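# Place slip sheet in orange crate, heat sink on top

## Task

Put the thin slip sheet so it lies flat on the bottom of the orange crate, then set the finned metal heat sink upright on top of that sheet with its fins pointing up. Afterwards release everything, return every tool to the stand slot it was taken from, and move the arm well away from the tools. The heat sink is too wide for grip50, and any locked-on tool counts as part of the arm.

## Robot and tools

Robot: one Doosan M1013 six-joint arm on a base that may sit slightly tilted. It ends in a tool changer that can lock onto one of three tools hanging in a stand: grip50 (two-finger, 50 mm opening), grip85 (two-finger, 85 mm opening) and cup (suction). The only camera is cam_wrist (504x504), mounted on the wrist.

Frames: everything uses the scene frame. Its origin is on the table top under the arm base, +z is up, and +y is to the left when facing along +x. end_effector_position is the center of the changer's flat face, tool or not; the face's own z axis points outward from the arm. Tool working points, in mm along the face's x, y, z axes: grip50 grip point (0, -25, 180); grip85 (0, 0, 173) when closed, 13 mm closer to the face when fully open; cup rim center (0, 0, 175). Both grippers close along the face's x axis.

The row: every command is a row of 15 numbers, in this order: x, y, z (metres, scene frame, an absolute target for the face center), qw, qx, qy, qz (absolute target orientation, w first, scene frame), then lock, grip50_position, grip50_force_limit, grip50_speed, grip85_position, grip85_force_limit, grip85_speed, cup_suction, each from -1 to 1. To hold an orientation, repeat the same quaternion in every row rather than copying a reported one, which may have drifted.

execute_actions(actions): a list of actions; each action is a list of up to 15 rows, one row per 1/30 s step, and if fewer rows are given the last one is held to fill 15 steps. An empty list just reports state and images. Per step the commanded pose is clipped to at most 70 mm and 16 degrees from the measured pose, so far targets take several actions. A target more than 0.6 m from the face's position at the start of an action, along any face axis, is refused; if the first action fails this or any action is malformed, nothing runs.

move(target, speed, blocking): drives the face in a straight line toward one absolute row (same 15-number layout). speed is in m/s, 0.002 to 0.5 (default 0.25); turning is capped at twice that in rad/s. The path lasts 0.5 to 10 s and does not avoid obstacles; the arm can lag or overshoot speed. With blocking=false the result comes after 0.5 s; you must wait or stop before sending more motion. The result adds a move: line with the ending (done, off_target, moving, held, fault), any limits (paced = pose clipped, held = steps blocked) and the distance from target.

wait(seconds, 0 to 10): lets time run with the last command held. stop(): brakes a running move (needs room). zoom_image(camera, region): enlarged crop of cam_wrist, region [x0, y0, x1, y1] in pixels, top-left origin, at most 504x504. read_manual(section): licence texts only. finished_scene(scene): ends the given scene irreversibly; the goal must already hold.

Tool fields: lock > 0 locks onto a plate resting on the face, < 0 unlocks, 0 keeps the last command; about 1 s either way. Gripper position: +1 fully open; grip50 pads meet near -0.65, grip85 near -0.8; send -1 to close until the object stops the fingers. Force limit -1 to +1 maps to about 20 N up to 185 N (grip50) or 235 N (grip85). Speed -1 to +1 is about 20 to 150 mm/s. cup_suction above 0.01 is on, 0.01 or less vents. Tool commands only act while tool_id names that tool and it reports numbers, not n/a.

Result readings: the state line shows face pose and velocities; positions may be off at long reach. Hand target is where the controller is currently heading. pose unreachable means the clearance check altered the command. plate_near, locked, unlocked, in_stand and unlock_refused report changer status. object_status: 0 moving, 1 stopped while opening, 2 stopped while closing (a grip), 3 at target or pads met (can also occur on thin items). position_measured: grip50 opening is about (250 - counts) x 0.202 mm; grip85 counts of 78, 130, 180, 230 correspond to 60, 40, 20, 0 mm. cup_suction_measured near 1 means a good seal; cup_part_present goes 1 at 0.50 and back to 0 below 0.45. Joint torques are noisy and offset.

Taking a tool: align the face within about 1 mm and 1 degree of the plate center, with the face's -y axis toward the fork's open side. When plate_near is 1, send lock +1 and wait for locked = 1. The tool then starts up (a gripper closes then opens fully) before it obeys commands. Lift the tool 10 to 30 mm (about 20), slide it at least 110 mm out in the face's -y direction, then rise. Returning is the reverse path; when in_stand is 1, hold still, send lock -1, wait for unlocked = 1. Outside the stand unlocking is refused. Slots are 180 mm apart; fork arms sit 40 to 70 mm either side along face x, fronts 45 mm toward the open side, tops 18 mm below a hung plate's face. The changer is 63 mm wide; its contact block sticks out 46 mm on face -y and its lock motor 58 mm on face +y.

Suction: seal the whole rim on a smooth flat area away from edges and holes; the cup shortens up to 12 mm under vacuum. To release, set down, vent, and rise 15 mm.

Avoid: pressing past contact (the stiff arm faults at 144 N external force or at joint load limits: 323, 323, 152, 42.7, 42.7, 42.7 N m), which freezes it for 10 s; fast impacts; dropping, slipping or knocking anything off the table; leaving objects in a gripper during tool start-up; long heavy holds that overheat motors. Objects may occasionally be nudged by outside pushes, so recheck positions.

Each tool is called after "Request:" as name(argument=value, ...) on one line, values as JSON.

## Session

I'll start by looking at the current state.

Request:
execute_actions(actions=[])

Scene clock: 0.00 s.
end_effector_position=(+0.6430, -0.0045, +0.5490) locked=0 unlocked=1 plate_near=0 in_stand=0 unlock_refused=0 tool_id=none grip50_position_measured=n/a grip50_object_status=n/a grip85_position_measured=n/a grip85_object_status=n/a cup_suction_measured=n/a cup_part_present=n/a end_effector_quat_wxyz=(+0.003, +0.709, +0.705, +0.006) end_effector_velocity=(+0.000, +0.000, +0.000) end_effector_angular_velocity=(-0.000, -0.000, +0.000)
Joint positions: [-0.052  0.168  1.621 -0.     1.356 -0.052]
Joint velocities: [ 0. -0. -0. -0. -0. -0.]
Joint torques (N m, as the joint torque sensors report them, + toward a larger angle): no reading
Hand target: +0.643, -0.005, +0.549; +0.003, +0.709, +0.705, +0.006

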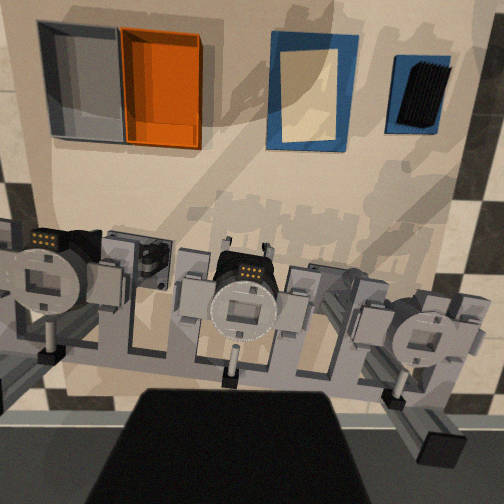

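Request:
zoom_image(camera="cam_wrist", region=[0, 200, 252, 420])

Request:
zoom_image(camera="cam_wrist", region=[252, 220, 504, 480])

Request:
zoom_image(camera="cam_wrist", region=[0, 0, 252, 180])

Request:
zoom_image(camera="cam_wrist", region=[252, 0, 504, 180])

Region (0, 200, 252, 420) of cam_wrist's 504x504 image, scaled by 2.000, with more detail than that image has; it fills the top 440 rows of this view, and the rest is white.

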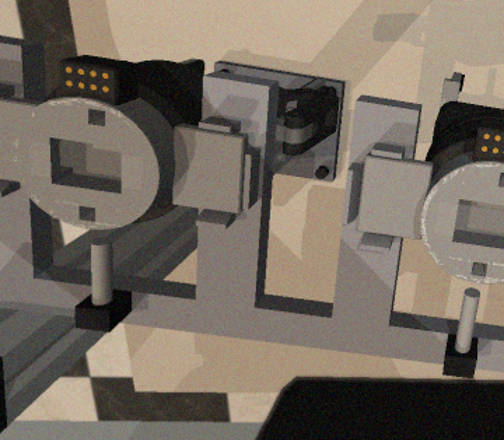

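Region (252, 220, 504, 480) of cam_wrist's 504x504 image, scaled by 1.938, with more detail than that image has; it fills the left 488 columns of this view, and the rest is white.

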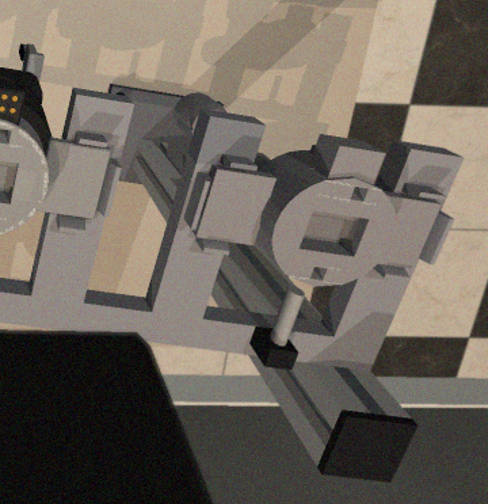

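Region (0, 0, 252, 180) of cam_wrist's 504x504 image, scaled by 2.000, with more detail than that image has; it fills the top 360 rows of this view, and the rest is white.

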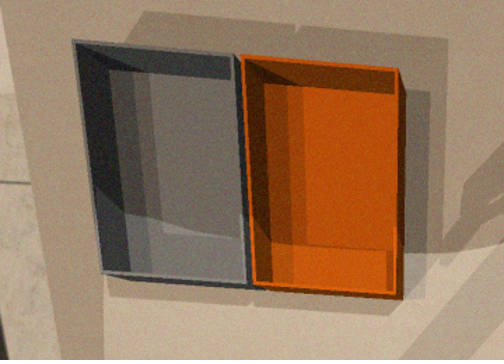

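Region (252, 0, 504, 180) of cam_wrist's 504x504 image, scaled by 2.000, with more detail than that image has; it fills the top 360 rows of this view, and the rest is white.

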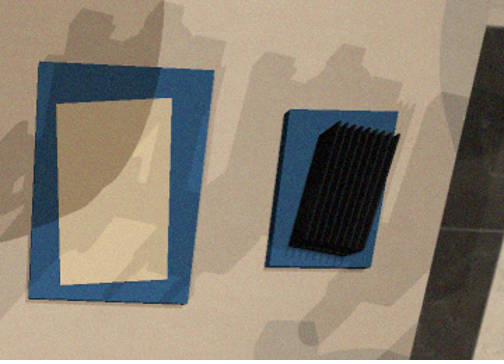

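Request:
zoom_image(camera="cam_wrist", region=[180, 230, 320, 370])

Request:
zoom_image(camera="cam_wrist", region=[350, 270, 490, 410])

Request:
zoom_image(camera="cam_wrist", region=[0, 210, 180, 370])

Region (180, 230, 320, 370) of cam_wrist's 504x504 image, scaled by 3.600, with more detail than that image has.

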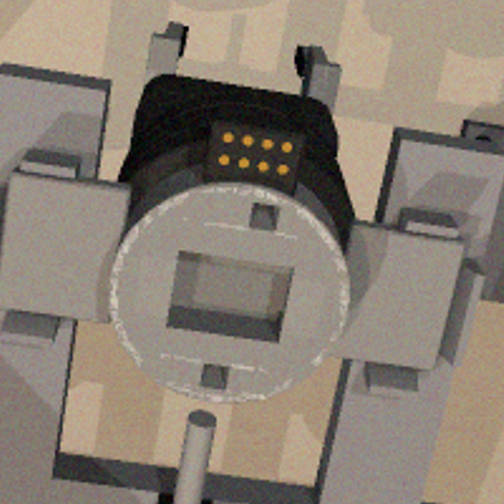

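Region (350, 270, 490, 410) of cam_wrist's 504x504 image, scaled by 3.600, with more detail than that image has.

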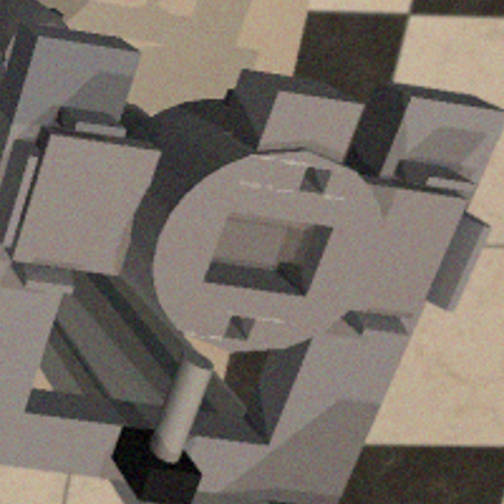

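Region (0, 210, 180, 370) of cam_wrist's 504x504 image, scaled by 2.800, with more detail than that image has.

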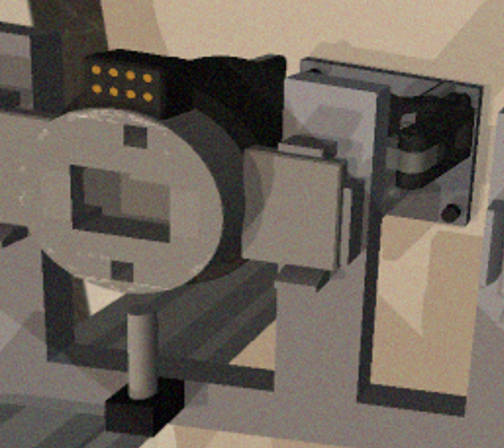

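Request:
move(target=[0.643, 0.1755, 0.549, 0.003, 0.709, 0.705, 0.006, 0, 1, 0, 0, 1, 0, 0, 0], speed=0.25)

Scene clock: 50.10 s.
end_effector_position=(+0.6429, +0.1753, +0.5490) locked=0 unlocked=1 plate_near=0 in_stand=0 unlock_refused=0 tool_id=none grip50_position_measured=n/a grip50_object_status=n/a grip85_position_measured=n/a grip85_object_status=n/a cup_suction_measured=n/a cup_part_present=n/a end_effector_quat_wxyz=(+0.003, +0.709, +0.705, +0.006) end_effector_velocity=(+0.000, +0.002, +0.000) end_effector_angular_velocity=(-0.000, -0.000, +0.000)
Joint positions: [ 0.22   0.205  1.577 -0.     1.361  0.221]
Joint velocities: [ 0.003  0.001 -0.002 -0.     0.     0.003]
Joint torques (N m, as the joint torque sensors report them, + toward a larger angle): [ -2.2  -61.87 -41.74   3.43  -0.27  -0.14]
Hand target: +0.643, +0.175, +0.549; +0.003, +0.709, +0.705, +0.006
Off the commanded pose: 0.000 m, 0 deg.
move: done

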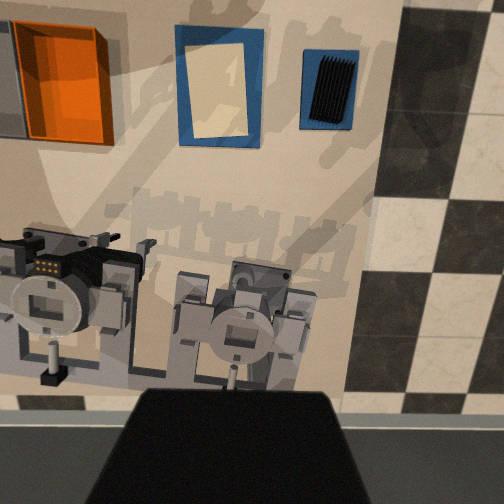

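Request:
zoom_image(camera="cam_wrist", region=[170, 255, 310, 395])

Request:
zoom_image(camera="cam_wrist", region=[0, 230, 160, 390])

Request:
zoom_image(camera="cam_wrist", region=[160, 10, 380, 160])

Request:
zoom_image(camera="cam_wrist", region=[0, 10, 150, 160])

Region (170, 255, 310, 395) of cam_wrist's 504x504 image, scaled by 3.600, with more detail than that image has.

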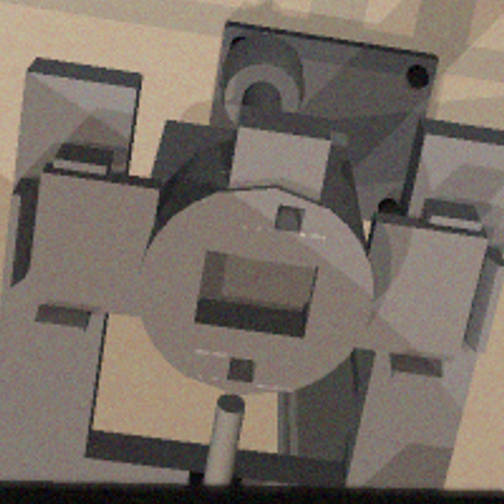

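Region (0, 230, 160, 390) of cam_wrist's 504x504 image, scaled by 3.150, with more detail than that image has.

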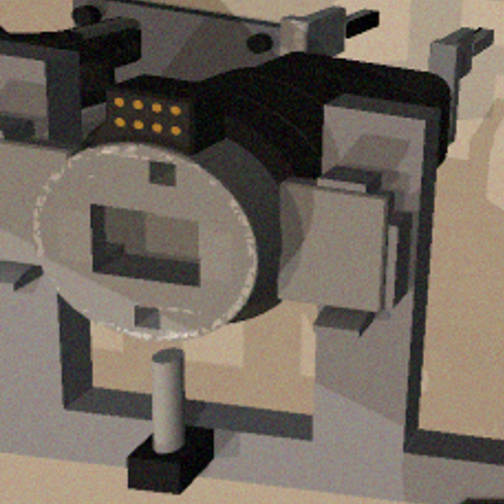

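Region (160, 10, 380, 160) of cam_wrist's 504x504 image, scaled by 2.291, with more detail than that image has; it fills the top 344 rows of this view, and the rest is white.

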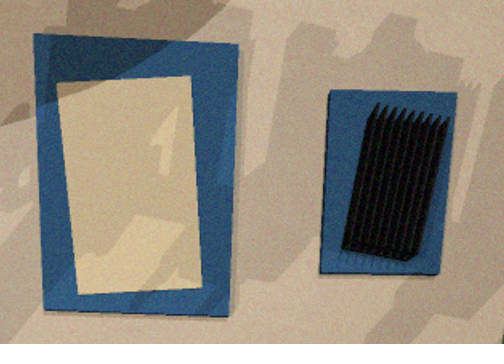

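Region (0, 10, 150, 160) of cam_wrist's 504x504 image, scaled by 3.360, with more detail than that image has.

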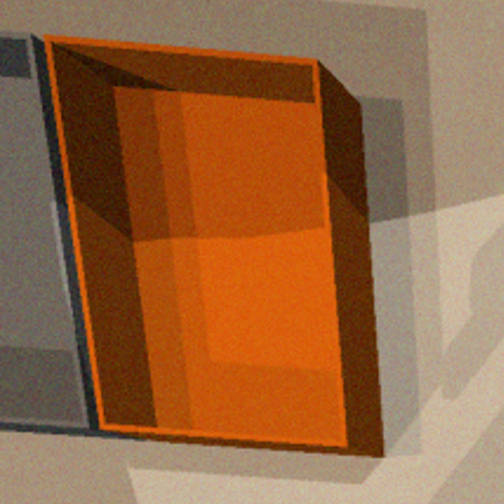

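Request:
move(target=[0.7155, 0.176, 0.549, 0.0, 0.7561, 0.6545, 0.0, 0, 1, 0, 0, 1, 0, 0, 0], speed=0.2)

Request:
zoom_image(camera="cam_wrist", region=[170, 190, 330, 350])

Scene clock: 118.73 s.
end_effector_position=(+0.7154, +0.1761, +0.5490) locked=0 unlocked=1 plate_near=0 in_stand=0 unlock_refused=0 tool_id=none grip50_position_measured=n/a grip50_object_status=n/a grip85_position_measured=n/a grip85_object_status=n/a cup_suction_measured=n/a cup_part_present=n/a end_effector_quat_wxyz=(-0.000, +0.756, +0.655, +0.000) end_effector_velocity=(+0.002, -0.001, -0.000) end_effector_angular_velocity=(+0.000, +0.001, -0.004)
Joint positions: [ 0.2    0.321  1.429 -0.001  1.406  0.339]
Joint velocities: [-0.002  0.002 -0.003  0.     0.002  0.002]
Joint torques (N m, as the joint torque sensors report them, + toward a larger angle): [ -2.92 -73.21 -41.63   3.69  -0.66  -0.3 ]
Hand target: +0.716, +0.176, +0.549; -0.000, +0.756, +0.654, +0.000
Off the commanded pose: 0.000 m, 0 deg.
move: done

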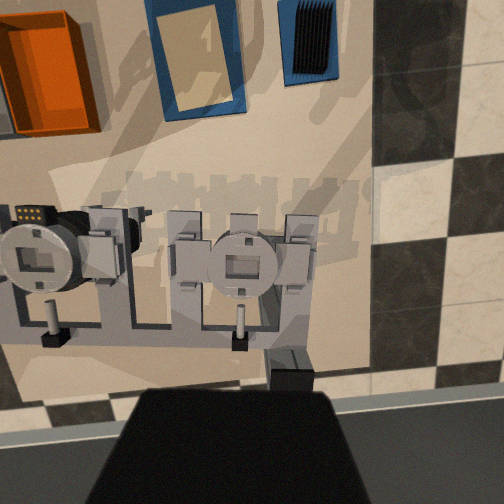

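Region (170, 190, 330, 350) of cam_wrist's 504x504 image, scaled by 3.150, with more detail than that image has.

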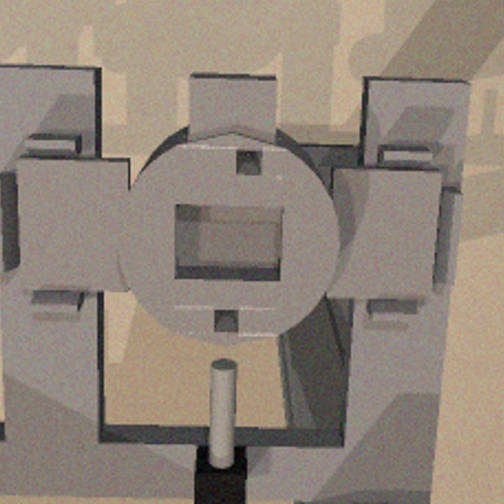

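Request:
move(target=[0.7155, 0.176, 0.459, 0.0, 0.7561, 0.6545, 0.0, 0, 1, 0, 0, 1, 0, 0, 0], speed=0.2)

Request:
zoom_image(camera="cam_wrist", region=[140, 200, 340, 400])

Scene clock: 125.27 s.
end_effector_position=(+0.7154, +0.1760, +0.4592) locked=0 unlocked=1 plate_near=0 in_stand=0 unlock_refused=0 tool_id=none grip50_position_measured=n/a grip50_object_status=n/a grip85_position_measured=n/a grip85_object_status=n/a cup_suction_measured=n/a cup_part_present=n/a end_effector_quat_wxyz=(+0.000, +0.756, +0.654, +0.000) end_effector_velocity=(+0.000, -0.000, -0.001) end_effector_angular_velocity=(-0.000, -0.001, -0.000)
Joint positions: [ 0.2    0.356  1.547 -0.001  1.253  0.34 ]
Joint velocities: [-0.     0.001  0.001 -0.001 -0.002  0.   ]
Joint torques (N m, as the joint torque sensors report them, + toward a larger angle): [ -3.79 -76.39 -40.54   3.91  -0.4   -0.22]
Hand target: +0.715, +0.176, +0.459; -0.000, +0.756, +0.654, +0.000
Off the commanded pose: 0.000 m, 0 deg.
move: done

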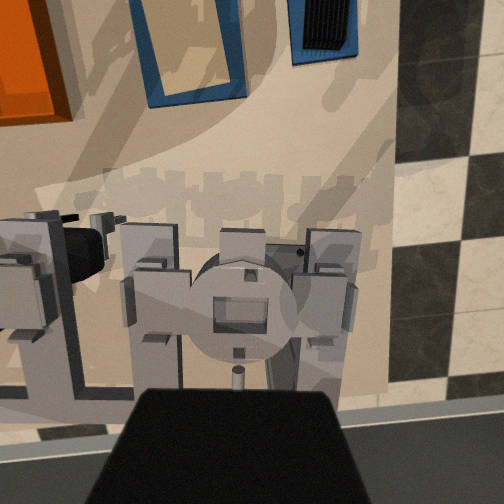

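Region (140, 200, 340, 400) of cam_wrist's 504x504 image, scaled by 2.520, with more detail than that image has.

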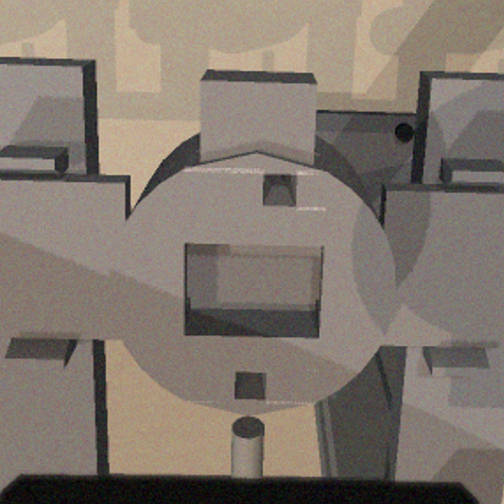

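Request:
move(target=[0.7155, 0.176, 0.459, 0.0, 0.0718, 0.9974, 0.0, 0, 1, 0, 0, 1, 0, 0, 0], speed=0.5)

Request:
zoom_image(camera="cam_wrist", region=[140, 200, 340, 400])

Scene clock: 143.17 s.
end_effector_position=(+0.7156, +0.1761, +0.4590) locked=0 unlocked=1 plate_near=0 in_stand=0 unlock_refused=0 tool_id=none grip50_position_measured=n/a grip50_object_status=n/a grip85_position_measured=n/a grip85_object_status=n/a cup_suction_measured=n/a cup_part_present=n/a end_effector_quat_wxyz=(+0.000, +0.072, +0.997, +0.000) end_effector_velocity=(-0.001, -0.001, -0.001) end_effector_angular_velocity=(+0.000, +0.005, +0.007)
Joint positions: [ 0.2    0.356  1.547 -0.001  1.253 -1.231]
Joint velocities: [-0.001  0.     0.001  0.001  0.004 -0.008]
Joint torques (N m, as the joint torque sensors report them, + toward a larger angle): [ -2.11 -75.75 -42.05   3.5   -0.14  -0.23]
Hand target: +0.715, +0.176, +0.459; +0.000, +0.072, +0.997, -0.000
Off the commanded pose: 0.000 m, 0 deg.
move: done

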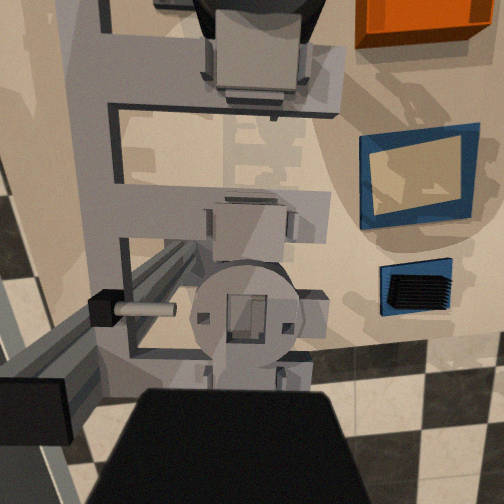

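Region (140, 200, 340, 400) of cam_wrist's 504x504 image, scaled by 2.520, with more detail than that image has.

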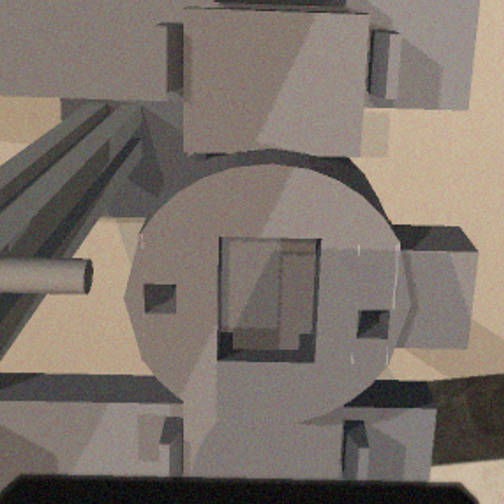

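Request:
move(target=[0.7126, 0.1758, 0.43, 0.0, 0.7561, 0.6545, 0.0, 0, 1, 0, 0, 1, 0, 0, 0], speed=0.5)

Request:
zoom_image(camera="cam_wrist", region=[160, 250, 320, 410])

Scene clock: 173.00 s.
end_effector_position=(+0.7126, +0.1758, +0.4300) locked=0 unlocked=1 plate_near=0 in_stand=0 unlock_refused=0 tool_id=none grip50_position_measured=n/a grip50_object_status=n/a grip85_position_measured=n/a grip85_object_status=n/a cup_suction_measured=n/a cup_part_present=n/a end_effector_quat_wxyz=(-0.000, +0.756, +0.655, +0.000) end_effector_velocity=(+0.000, -0.001, +0.000) end_effector_angular_velocity=(-0.001, -0.000, -0.008)
Joint positions: [ 0.201  0.367  1.587 -0.001  1.203  0.339]
Joint velocities: [-0.     0.    -0.    -0.001  0.     0.008]
Joint torques (N m, as the joint torque sensors report them, + toward a larger angle): [ -3.89 -76.17 -40.51   3.8   -0.2    0.24]
Hand target: +0.713, +0.176, +0.430; -0.000, +0.756, +0.654, +0.000
Off the commanded pose: 0.000 m, 0 deg.
move: done

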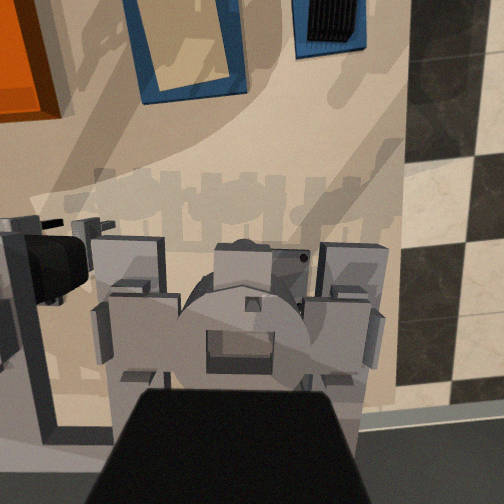

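Region (160, 250, 320, 410) of cam_wrist's 504x504 image, scaled by 3.150, with more detail than that image has.

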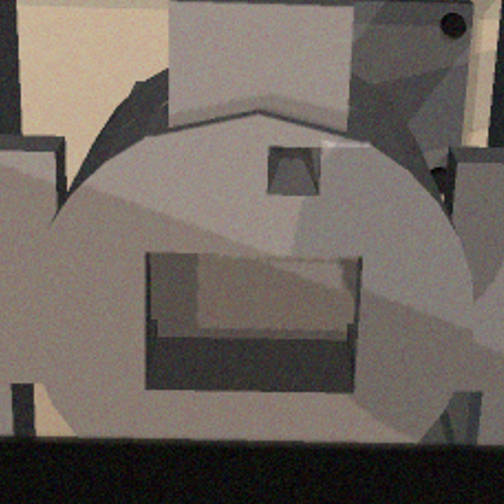

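Request:
move(target=[0.7126, 0.1758, 0.368, 0.0, 0.7561, 0.6545, 0.0, 0, 1, 0, 0, 1, 0, 0, 0], speed=0.1)

Scene clock: 191.57 s.
end_effector_position=(+0.7125, +0.1759, +0.3681) locked=0 unlocked=1 plate_near=0 in_stand=0 unlock_refused=0 tool_id=none grip50_position_measured=n/a grip50_object_status=n/a grip85_position_measured=n/a grip85_object_status=n/a cup_suction_measured=n/a cup_part_present=n/a end_effector_quat_wxyz=(+0.000, +0.756, +0.655, +0.000) end_effector_velocity=(-0.000, +0.001, -0.002) end_effector_angular_velocity=(+0.001, +0.001, +0.001)
Joint positions: [ 0.201  0.408  1.649 -0.001  1.099  0.34 ]
Joint velocities: [ 0.001  0.001  0.002  0.001 -0.002  0.   ]
Joint torques (N m, as the joint torque sensors report them, + toward a larger angle): [ -2.95 -77.19 -40.04   3.48  -0.46  -0.07]
Hand target: +0.713, +0.176, +0.368; -0.000, +0.756, +0.654, +0.000
Off the commanded pose: 0.000 m, 0 deg.
move: done

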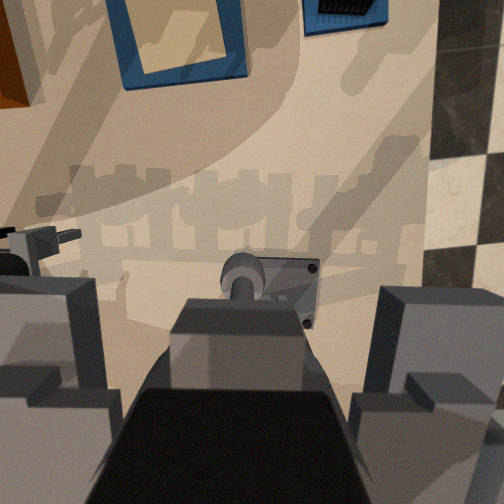

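Request:
move(target=[0.7126, 0.1758, 0.364, 0.0, 0.7561, 0.6545, 0.0, 0, 1, 0, 0, 1, 0, 0, 0], speed=0.01)

Scene clock: 193.83 s.
end_effector_position=(+0.7126, +0.1758, +0.3641) locked=0 unlocked=1 plate_near=0 in_stand=1 unlock_refused=0 tool_id=none grip50_position_measured=n/a grip50_object_status=n/a grip85_position_measured=n/a grip85_object_status=n/a cup_suction_measured=n/a cup_part_present=n/a end_effector_quat_wxyz=(+0.000, +0.756, +0.654, -0.000) end_effector_velocity=(-0.000, +0.001, -0.000) end_effector_angular_velocity=(+0.001, -0.000, +0.001)
Joint positions: [ 0.201  0.411  1.653 -0.001  1.093  0.34 ]
Joint velocities: [ 0.001  0.     0.     0.001 -0.001 -0.   ]
Joint torques (N m, as the joint torque sensors report them, + toward a larger angle): [ -2.64 -76.09 -39.08   3.37  -0.37  -0.09]
Hand target: +0.713, +0.176, +0.364; -0.000, +0.756, +0.654, -0.000
Off the commanded pose: 0.000 m, 0 deg.
move: done

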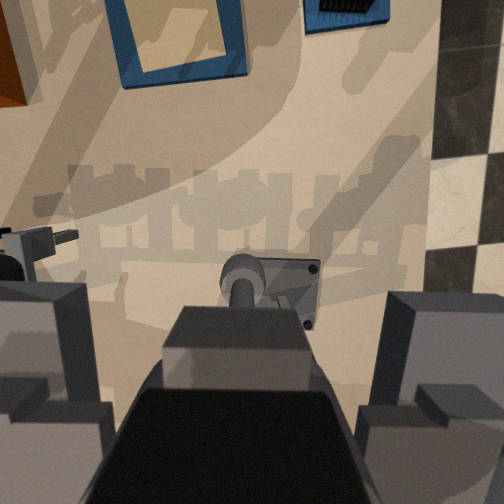

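Request:
move(target=[0.7126, 0.1758, 0.362, 0.0, 0.7561, 0.6545, 0.0, 0, 1, 0, 0, 1, 0, 0, 0], speed=0.006)

Scene clock: 196.17 s.
end_effector_position=(+0.7126, +0.1758, +0.3620) locked=0 unlocked=1 plate_near=0 in_stand=1 unlock_refused=0 tool_id=none grip50_position_measured=n/a grip50_object_status=n/a grip85_position_measured=n/a grip85_object_status=n/a cup_suction_measured=n/a cup_part_present=n/a end_effector_quat_wxyz=(-0.000, +0.756, +0.654, +0.000) end_effector_velocity=(+0.000, -0.000, +0.000) end_effector_angular_velocity=(+0.001, -0.001, -0.001)
Joint positions: [ 0.201  0.413  1.655 -0.001  1.089  0.34 ]
Joint velocities: [-0.001  0.    -0.     0.    -0.001  0.   ]
Joint torques (N m, as the joint torque sensors report them, + toward a larger angle): [ -1.98 -77.55 -38.76   3.41  -0.17   0.01]
Hand target: +0.713, +0.176, +0.362; -0.000, +0.756, +0.654, -0.000
Off the commanded pose: 0.000 m, 0 deg.
move: done

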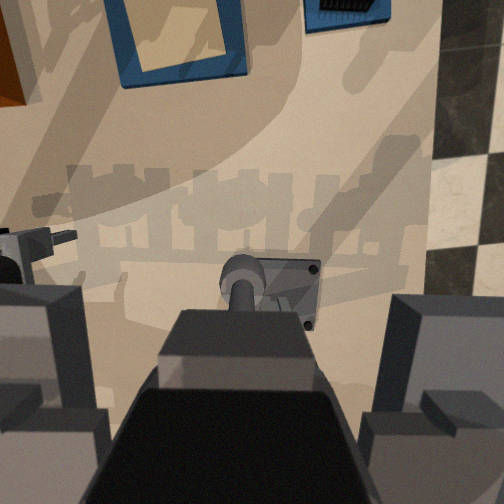

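Request:
execute_actions(actions=[[[0.7126, 0.1758, 0.3615, 0.0, 0.7561, 0.6545, 0.0, 0, 1, 0, 0, 1, 0, 0, 0],[0.7126, 0.1758, 0.3612, 0.0, 0.7561, 0.6545, 0.0, 0, 1, 0, 0, 1, 0, 0, 0],[0.7126, 0.1758, 0.3609, 0.0, 0.7561, 0.6545, 0.0, 0, 1, 0, 0, 1, 0, 0, 0],[0.7126, 0.1758, 0.3606, 0.0, 0.7561, 0.6545, 0.0, 0, 1, 0, 0, 1, 0, 0, 0]]])

Scene clock: 200.53 s.
end_effector_position=(+0.7126, +0.1758, +0.3606) locked=0 unlocked=1 plate_near=1 in_stand=1 unlock_refused=0 tool_id=none grip50_position_measured=n/a grip50_object_status=n/a grip85_position_measured=n/a grip85_object_status=n/a cup_suction_measured=n/a cup_part_present=n/a end_effector_quat_wxyz=(+0.000, +0.756, +0.654, +0.000) end_effector_velocity=(+0.000, -0.000, +0.000) end_effector_angular_velocity=(-0.001, -0.001, +0.000)
Joint positions: [ 0.201  0.414  1.656 -0.001  1.087  0.34 ]
Joint velocities: [-0.    -0.    -0.    -0.001  0.     0.   ]
Joint torques (N m, as the joint torque sensors report them, + toward a larger angle): [ -4.03 -77.48 -37.66   3.47   0.    -0.01]
Hand target: +0.713, +0.176, +0.361; -0.000, +0.756, +0.654, +0.000
Off the commanded pose: 0.000 m, 0 deg.

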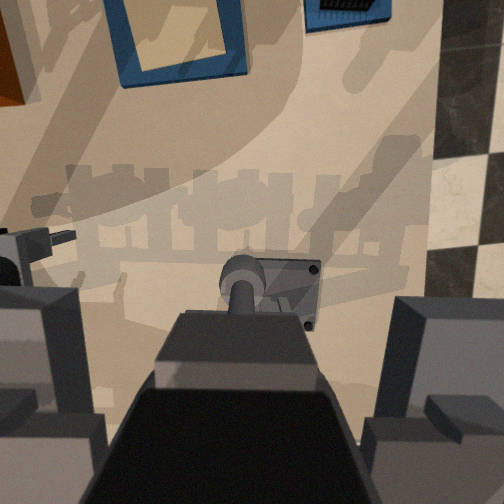

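plate_near reads 1 at z = 0.3606. Locking now.

Request:
execute_actions(actions=[[[0.7126, 0.1758, 0.3603, 0.0, 0.7561, 0.6545, 0.0, 1, 1, 0, 0, 1, 0, 0, 0]],[[0.7126, 0.1758, 0.3603, 0.0, 0.7561, 0.6545, 0.0, 1, 1, 0, 0, 1, 0, 0, 0]]])

Scene clock: 203.63 s.
end_effector_position=(+0.7126, +0.1758, +0.3603) locked=1 unlocked=0 plate_near=1 in_stand=1 unlock_refused=0 tool_id=cup grip50_position_measured=n/a grip50_object_status=n/a grip85_position_measured=n/a grip85_object_status=n/a cup_suction_measured=n/a cup_part_present=n/a end_effector_quat_wxyz=(-0.000, +0.756, +0.654, -0.000) end_effector_velocity=(-0.000, +0.000, -0.000) end_effector_angular_velocity=(+0.000, +0.001, +0.000)
Joint positions: [ 0.201  0.414  1.656 -0.001  1.087  0.34 ]
Joint velocities: [0. 0. 0. 0. 0. 0.]
Joint torques (N m, as the joint torque sensors report them, + toward a larger angle): [ -2.88 -76.85 -39.35   3.45  -0.46  -0.17]
Hand target: +0.713, +0.176, +0.360; +0.000, +0.756, +0.654, +0.000
Off the commanded pose: 0.000 m, 0 deg.

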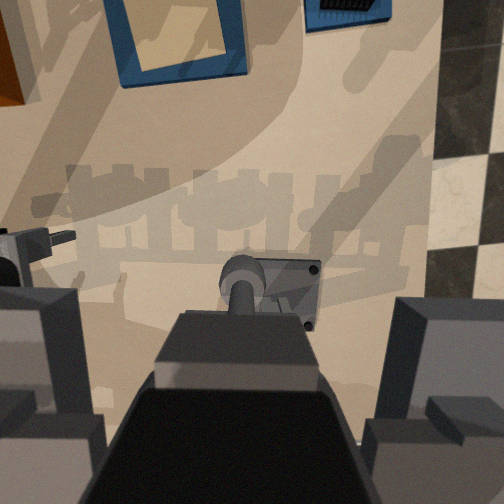

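Request:
move(target=[0.7126, 0.1758, 0.3803, 0.0, 0.7561, 0.6545, 0.0, 0, 1, 0, 0, 1, 0, 0, 0], speed=0.06)

Request:
move(target=[0.5938, 0.1930, 0.3803, 0.0, 0.7561, 0.6545, 0.0, 0, 1, 0, 0, 1, 0, 0, 0], speed=0.15)

Scene clock: 259.17 s.
end_effector_position=(+0.7126, +0.1758, +0.3802) locked=1 unlocked=0 plate_near=1 in_stand=0 unlock_refused=0 tool_id=cup grip50_position_measured=n/a grip50_object_status=n/a grip85_position_measured=n/a grip85_object_status=n/a cup_suction_measured=0.00 cup_part_present=0 end_effector_quat_wxyz=(+0.000, +0.756, +0.654, -0.000) end_effector_velocity=(-0.000, -0.000, +0.001) end_effector_angular_velocity=(+0.000, +0.001, -0.000)
Joint positions: [ 0.201  0.4    1.638 -0.001  1.12   0.34 ]
Joint velocities: [-0.    -0.001 -0.001  0.     0.003 -0.   ]
Joint torques (N m, as the joint torque sensors report them, + toward a larger angle): [ -1.58 -81.46 -43.13   3.66   0.04   0.  ]
Hand target: +0.713, +0.176, +0.380; +0.000, +0.756, +0.654, +0.000
Off the commanded pose: 0.000 m, 0 deg.
move: done

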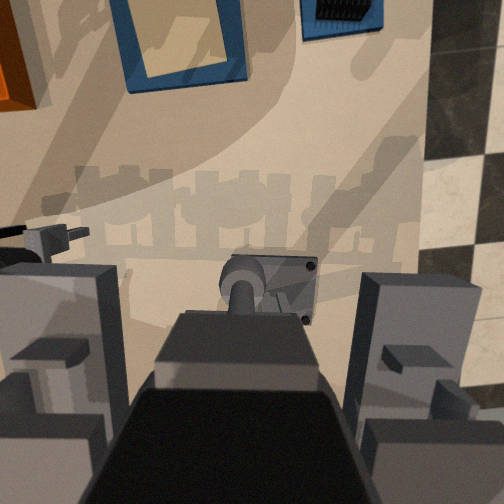

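Scene clock: 260.40 s.
end_effector_position=(+0.5939, +0.1928, +0.3804) locked=1 unlocked=0 plate_near=1 in_stand=0 unlock_refused=0 tool_id=cup grip50_position_measured=n/a grip50_object_status=n/a grip85_position_measured=n/a grip85_object_status=n/a cup_suction_measured=0.00 cup_part_present=0 end_effector_quat_wxyz=(+0.000, +0.756, +0.654, -0.000) end_effector_velocity=(-0.001, +0.001, +0.000) end_effector_angular_velocity=(+0.000, -0.000, +0.000)
Joint positions: [ 0.264  0.24   1.857 -0.     1.06   0.403]
Joint velocities: [ 0.001 -0.002  0.002  0.    -0.     0.001]
Joint torques (N m, as the joint torque sensors report them, + toward a larger angle): [ -1.86 -66.   -42.63   3.33  -0.28   0.22]
Hand target: +0.594, +0.193, +0.380; +0.000, +0.756, +0.654, -0.000
Off the commanded pose: 0.000 m, 0 deg.
move: done

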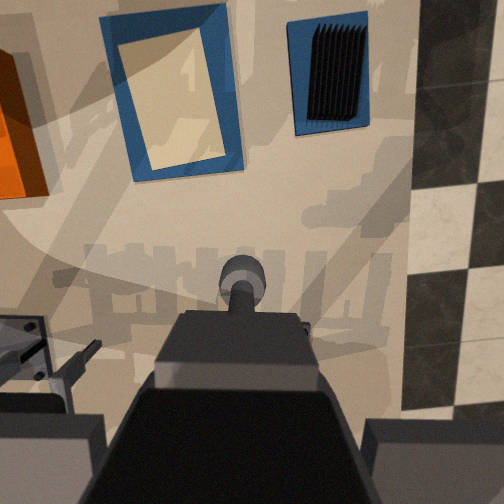

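Request:
zoom_image(camera="cam_wrist", region=[80, 0, 270, 190])

Request:
zoom_image(camera="cam_wrist", region=[260, 0, 400, 140])

Region (80, 0, 270, 190) of cam_wrist's 504x504 image, scaled by 2.653, with more detail than that image has.

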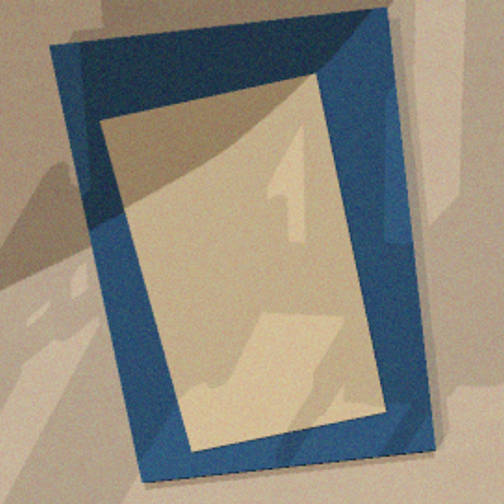

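Region (260, 0, 400, 140) of cam_wrist's 504x504 image, scaled by 3.600, with more detail than that image has.

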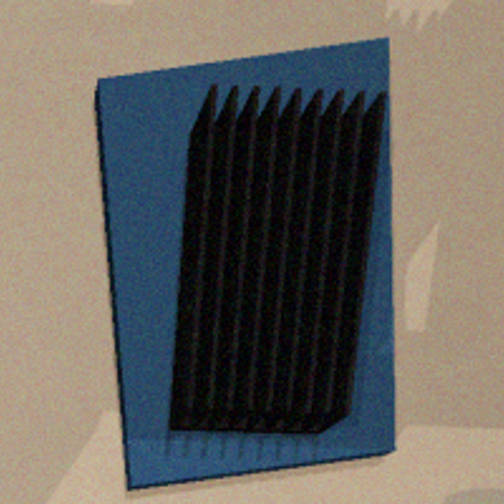

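Request:
move(target=[0.401, 0.1155, 0.26, 0.0, 0.6737, 0.7390, 0.0, 0, 1, 0, 0, 1, 0, 0, 0], speed=0.3)

Scene clock: 293.90 s.
end_effector_position=(+0.4010, +0.1154, +0.2603) locked=1 unlocked=0 plate_near=1 in_stand=0 unlock_refused=0 tool_id=cup grip50_position_measured=n/a grip50_object_status=n/a grip85_position_measured=n/a grip85_object_status=n/a cup_suction_measured=0.00 cup_part_present=0 end_effector_quat_wxyz=(-0.000, +0.674, +0.739, +0.000) end_effector_velocity=(-0.001, -0.001, -0.001) end_effector_angular_velocity=(+0.001, -0.000, -0.000)
Joint positions: [ 0.203  0.073  2.331 -0.002  0.753  0.107]
Joint velocities: [-0.003 -0.     0.002  0.001 -0.002 -0.003]
Joint torques (N m, as the joint torque sensors report them, + toward a larger angle): [ -1.7  -38.49 -33.51   2.48  -0.38  -0.2 ]
Hand target: +0.401, +0.115, +0.260; -0.000, +0.674, +0.739, +0.000
Off the commanded pose: 0.000 m, 0 deg.
move: done

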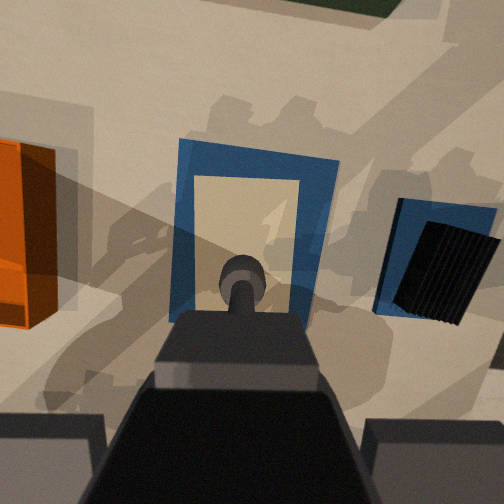

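Request:
zoom_image(camera="cam_wrist", region=[160, 130, 350, 320])

Request:
zoom_image(camera="cam_wrist", region=[364, 190, 504, 330])

Region (160, 130, 350, 320) of cam_wrist's 504x504 image, scaled by 2.653, with more detail than that image has.

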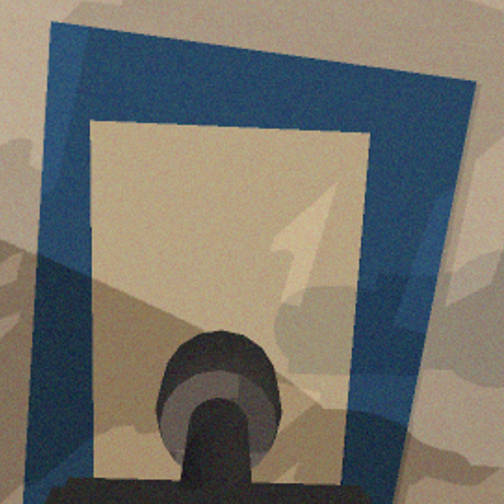

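Region (364, 190, 504, 330) of cam_wrist's 504x504 image, scaled by 3.600, with more detail than that image has.

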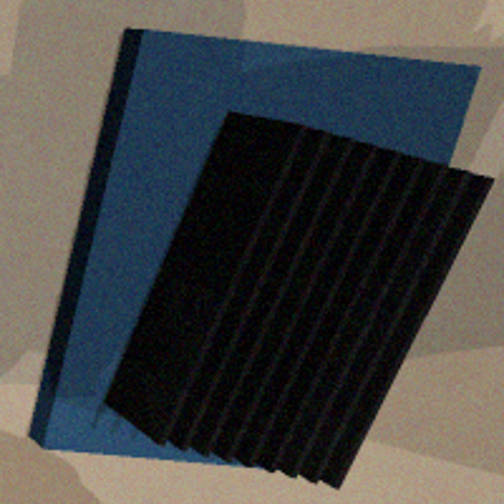

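Request:
move(target=[0.4005, 0.116, 0.193, 0.0, 0.6737, 0.7390, 0.0, 0, 1, 0, 0, 1, 0, 0, 1], speed=0.2)

Request:
move(target=[0.4005, 0.116, 0.183, 0.0, 0.6737, 0.7390, 0.0, 0, 1, 0, 0, 1, 0, 0, 1], speed=0.02)

Scene clock: 305.60 s.
end_effector_position=(+0.4004, +0.1160, +0.1932) locked=1 unlocked=0 plate_near=1 in_stand=0 unlock_refused=0 tool_id=cup grip50_position_measured=n/a grip50_object_status=n/a grip85_position_measured=n/a grip85_object_status=n/a cup_suction_measured=0.00 cup_part_present=0 end_effector_quat_wxyz=(+0.000, +0.674, +0.739, +0.000) end_effector_velocity=(+0.000, +0.000, -0.001) end_effector_angular_velocity=(-0.000, -0.000, +0.001)
Joint positions: [ 0.205  0.193  2.38  -0.002  0.584  0.109]
Joint velocities: [ 0.001  0.003  0.001 -0.001 -0.003  0.   ]
Joint torques (N m, as the joint torque sensors report them, + toward a larger angle): [ -1.9  -45.43 -26.78   2.03  -0.25  -0.13]
Hand target: +0.400, +0.116, +0.193; -0.000, +0.674, +0.739, +0.000
Off the commanded pose: 0.000 m, 0 deg.
move: done

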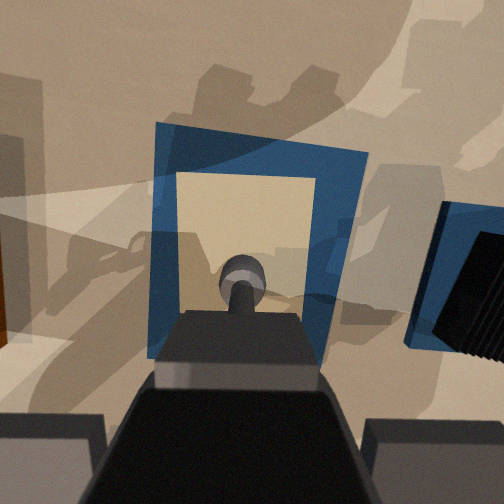

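Scene clock: 306.37 s.
end_effector_position=(+0.4005, +0.1160, +0.1831) locked=1 unlocked=0 plate_near=1 in_stand=0 unlock_refused=0 tool_id=cup grip50_position_measured=n/a grip50_object_status=n/a grip85_position_measured=n/a grip85_object_status=n/a cup_suction_measured=0.96 cup_part_present=1 end_effector_quat_wxyz=(+0.000, +0.674, +0.739, +0.000) end_effector_velocity=(-0.000, -0.001, -0.001) end_effector_angular_velocity=(-0.000, +0.000, -0.002)
Joint positions: [ 0.205  0.213  2.386 -0.002  0.559  0.109]
Joint velocities: [-0.002  0.002  0.001 -0.    -0.003 -0.   ]
Joint torques (N m, as the joint torque sensors report them, + toward a larger angle): [ -1.29 -46.48 -25.55   1.83   0.01  -0.2 ]
Hand target: +0.400, +0.116, +0.183; -0.000, +0.674, +0.739, +0.000
Off the commanded pose: 0.000 m, 0 deg.
move: done

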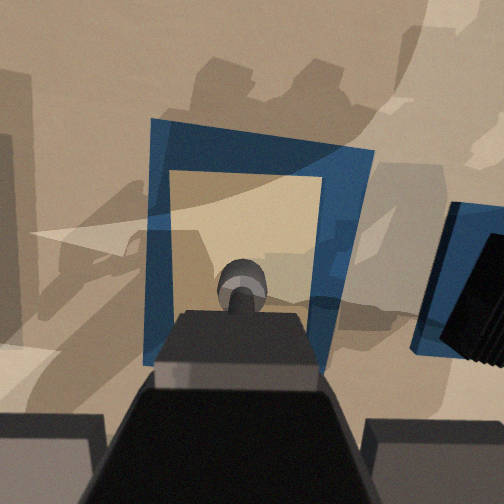

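Request:
move(target=[0.4005, 0.116, 0.24, 0.0, 0.6737, 0.7390, 0.0, 0, 1, 0, 0, 1, 0, 0, 1], speed=0.15)

Request:
move(target=[0.412, -0.163, 0.235, 0.0, 0.7169, 0.6972, 0.0, 0, 1, 0, 0, 1, 0, 0, 1], speed=0.25)

Scene clock: 318.77 s.
end_effector_position=(+0.4006, +0.1160, +0.2399) locked=1 unlocked=0 plate_near=1 in_stand=0 unlock_refused=0 tool_id=cup grip50_position_measured=n/a grip50_object_status=n/a grip85_position_measured=n/a grip85_object_status=n/a cup_suction_measured=0.98 cup_part_present=1 end_effector_quat_wxyz=(-0.000, +0.674, +0.739, -0.000) end_effector_velocity=(-0.001, +0.000, +0.001) end_effector_angular_velocity=(-0.000, +0.000, +0.002)
Joint positions: [ 0.205  0.107  2.347 -0.002  0.702  0.109]
Joint velocities: [ 0.002 -0.002 -0.    -0.001  0.003 -0.   ]
Joint torques (N m, as the joint torque sensors report them, + toward a larger angle): [ -1.68 -39.03 -31.23   2.36  -0.17  -0.43]
Hand target: +0.401, +0.116, +0.240; +0.000, +0.674, +0.739, -0.000
Off the commanded pose: 0.000 m, 0 deg.
move: done

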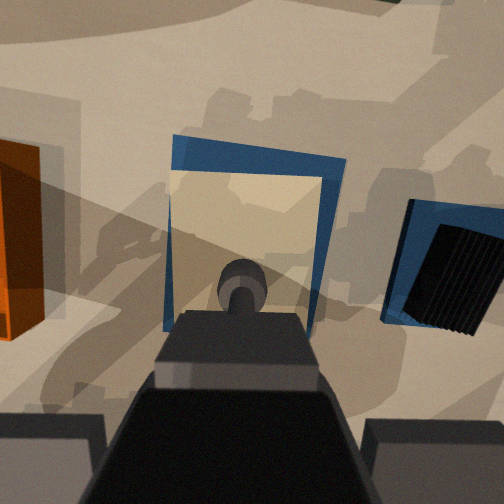

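Scene clock: 320.40 s.
end_effector_position=(+0.4123, -0.1624, +0.2350) locked=1 unlocked=0 plate_near=1 in_stand=0 unlock_refused=0 tool_id=cup grip50_position_measured=n/a grip50_object_status=n/a grip85_position_measured=n/a grip85_object_status=n/a cup_suction_measured=0.98 cup_part_present=1 end_effector_quat_wxyz=(-0.001, +0.717, +0.697, +0.001) end_effector_velocity=(-0.000, -0.002, -0.000) end_effector_angular_velocity=(+0.001, -0.000, -0.002)
Joint positions: [-0.441  0.149  2.307 -0.013  0.698 -0.408]
Joint velocities: [-0.004  0.001 -0.001  0.001 -0.    -0.003]
Joint torques (N m, as the joint torque sensors report them, + toward a larger angle): [ -2.79 -46.33 -30.78   2.14  -0.23  -0.01]
Hand target: +0.412, -0.163, +0.235; -0.001, +0.717, +0.697, +0.001
Off the commanded pose: 0.001 m, 0 deg.
move: done

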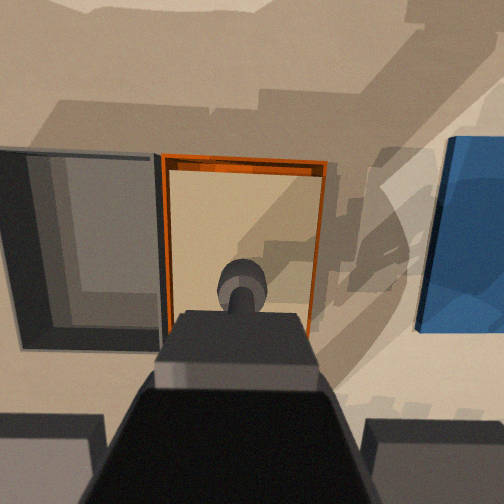

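Request:
zoom_image(camera="cam_wrist", region=[145, 140, 345, 340])

Region (145, 140, 345, 340) of cam_wrist's 504x504 image, scaled by 2.520, with more detail than that image has.

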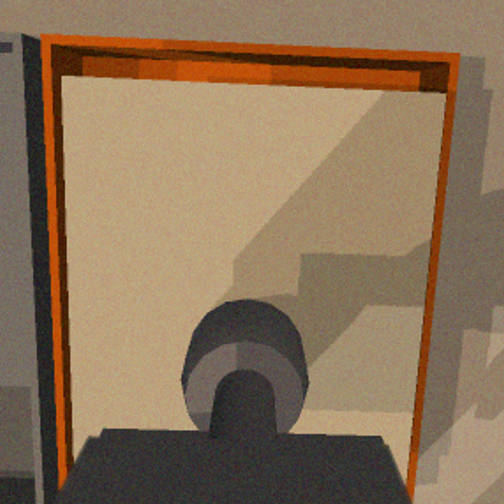

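Request:
move(target=[0.4113, -0.1646, 0.178, 0.0, 0.7169, 0.6972, 0.0, 0, 1, 0, 0, 1, 0, 0, 1], speed=0.12)

Request:
zoom_image(camera="cam_wrist", region=[120, 110, 370, 340])

Scene clock: 334.23 s.
end_effector_position=(+0.4112, -0.1646, +0.1781) locked=1 unlocked=0 plate_near=1 in_stand=0 unlock_refused=0 tool_id=cup grip50_position_measured=n/a grip50_object_status=n/a grip85_position_measured=n/a grip85_object_status=n/a cup_suction_measured=0.98 cup_part_present=1 end_effector_quat_wxyz=(+0.000, +0.717, +0.697, +0.000) end_effector_velocity=(+0.000, -0.000, -0.001) end_effector_angular_velocity=(+0.000, -0.000, -0.002)
Joint positions: [-0.447  0.25   2.343 -0.019  0.56  -0.408]
Joint velocities: [-0.001  0.002  0.     0.001 -0.003  0.001]
Joint torques (N m, as the joint torque sensors report them, + toward a larger angle): [ -1.27 -48.4  -25.62   1.73  -0.48  -0.04]
Hand target: +0.411, -0.165, +0.178; -0.000, +0.717, +0.697, +0.000
Off the commanded pose: 0.000 m, 0 deg.
move: done

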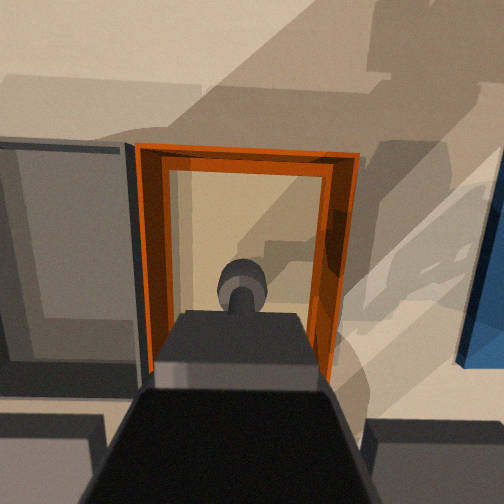

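Region (120, 110, 370, 340) of cam_wrist's 504x504 image, scaled by 2.016, with more detail than that image has; it fills the top 464 rows of this view, and the rest is white.

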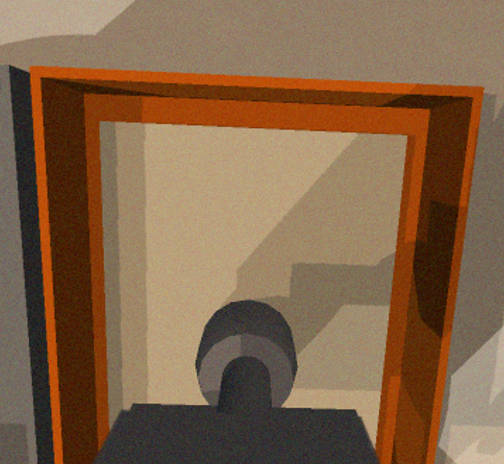

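Request:
move(target=[0.4113, -0.164, 0.1705, 0.0, 0.7169, 0.6972, 0.0, 0, 1, 0, 0, 1, 0, 0, 1], speed=0.015)

Request:
zoom_image(camera="cam_wrist", region=[120, 110, 370, 340])

Scene clock: 345.87 s.
end_effector_position=(+0.4113, -0.1640, +0.1706) locked=1 unlocked=0 plate_near=1 in_stand=0 unlock_refused=0 tool_id=cup grip50_position_measured=n/a grip50_object_status=n/a grip85_position_measured=n/a grip85_object_status=n/a cup_suction_measured=0.98 cup_part_present=1 end_effector_quat_wxyz=(-0.000, +0.717, +0.697, -0.000) end_effector_velocity=(+0.000, -0.001, -0.001) end_effector_angular_velocity=(-0.000, -0.000, -0.001)
Joint positions: [-0.446  0.265  2.347 -0.02   0.541 -0.406]
Joint velocities: [-0.001  0.002  0.    -0.    -0.003  0.   ]
Joint torques (N m, as the joint torque sensors report them, + toward a larger angle): [ -0.88 -50.94 -25.33   1.84  -0.28  -0.09]
Hand target: +0.411, -0.164, +0.171; -0.000, +0.717, +0.697, -0.000
Off the commanded pose: 0.000 m, 0 deg.
move: done

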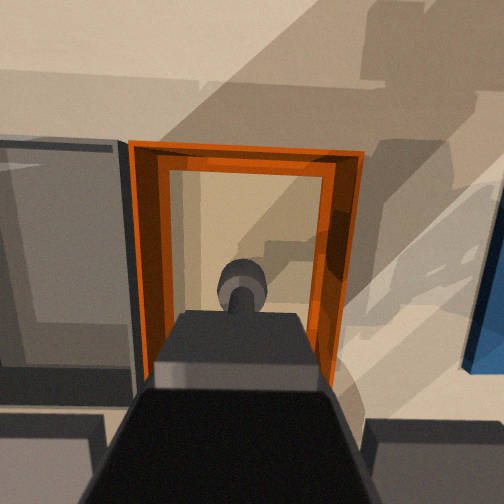

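Region (120, 110, 370, 340) of cam_wrist's 504x504 image, scaled by 2.016, with more detail than that image has; it fills the top 464 rows of this view, and the rest is white.

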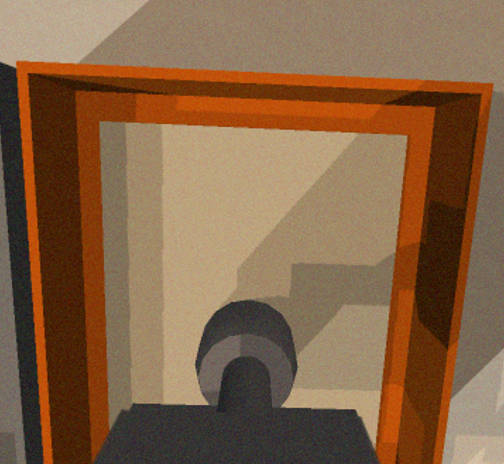

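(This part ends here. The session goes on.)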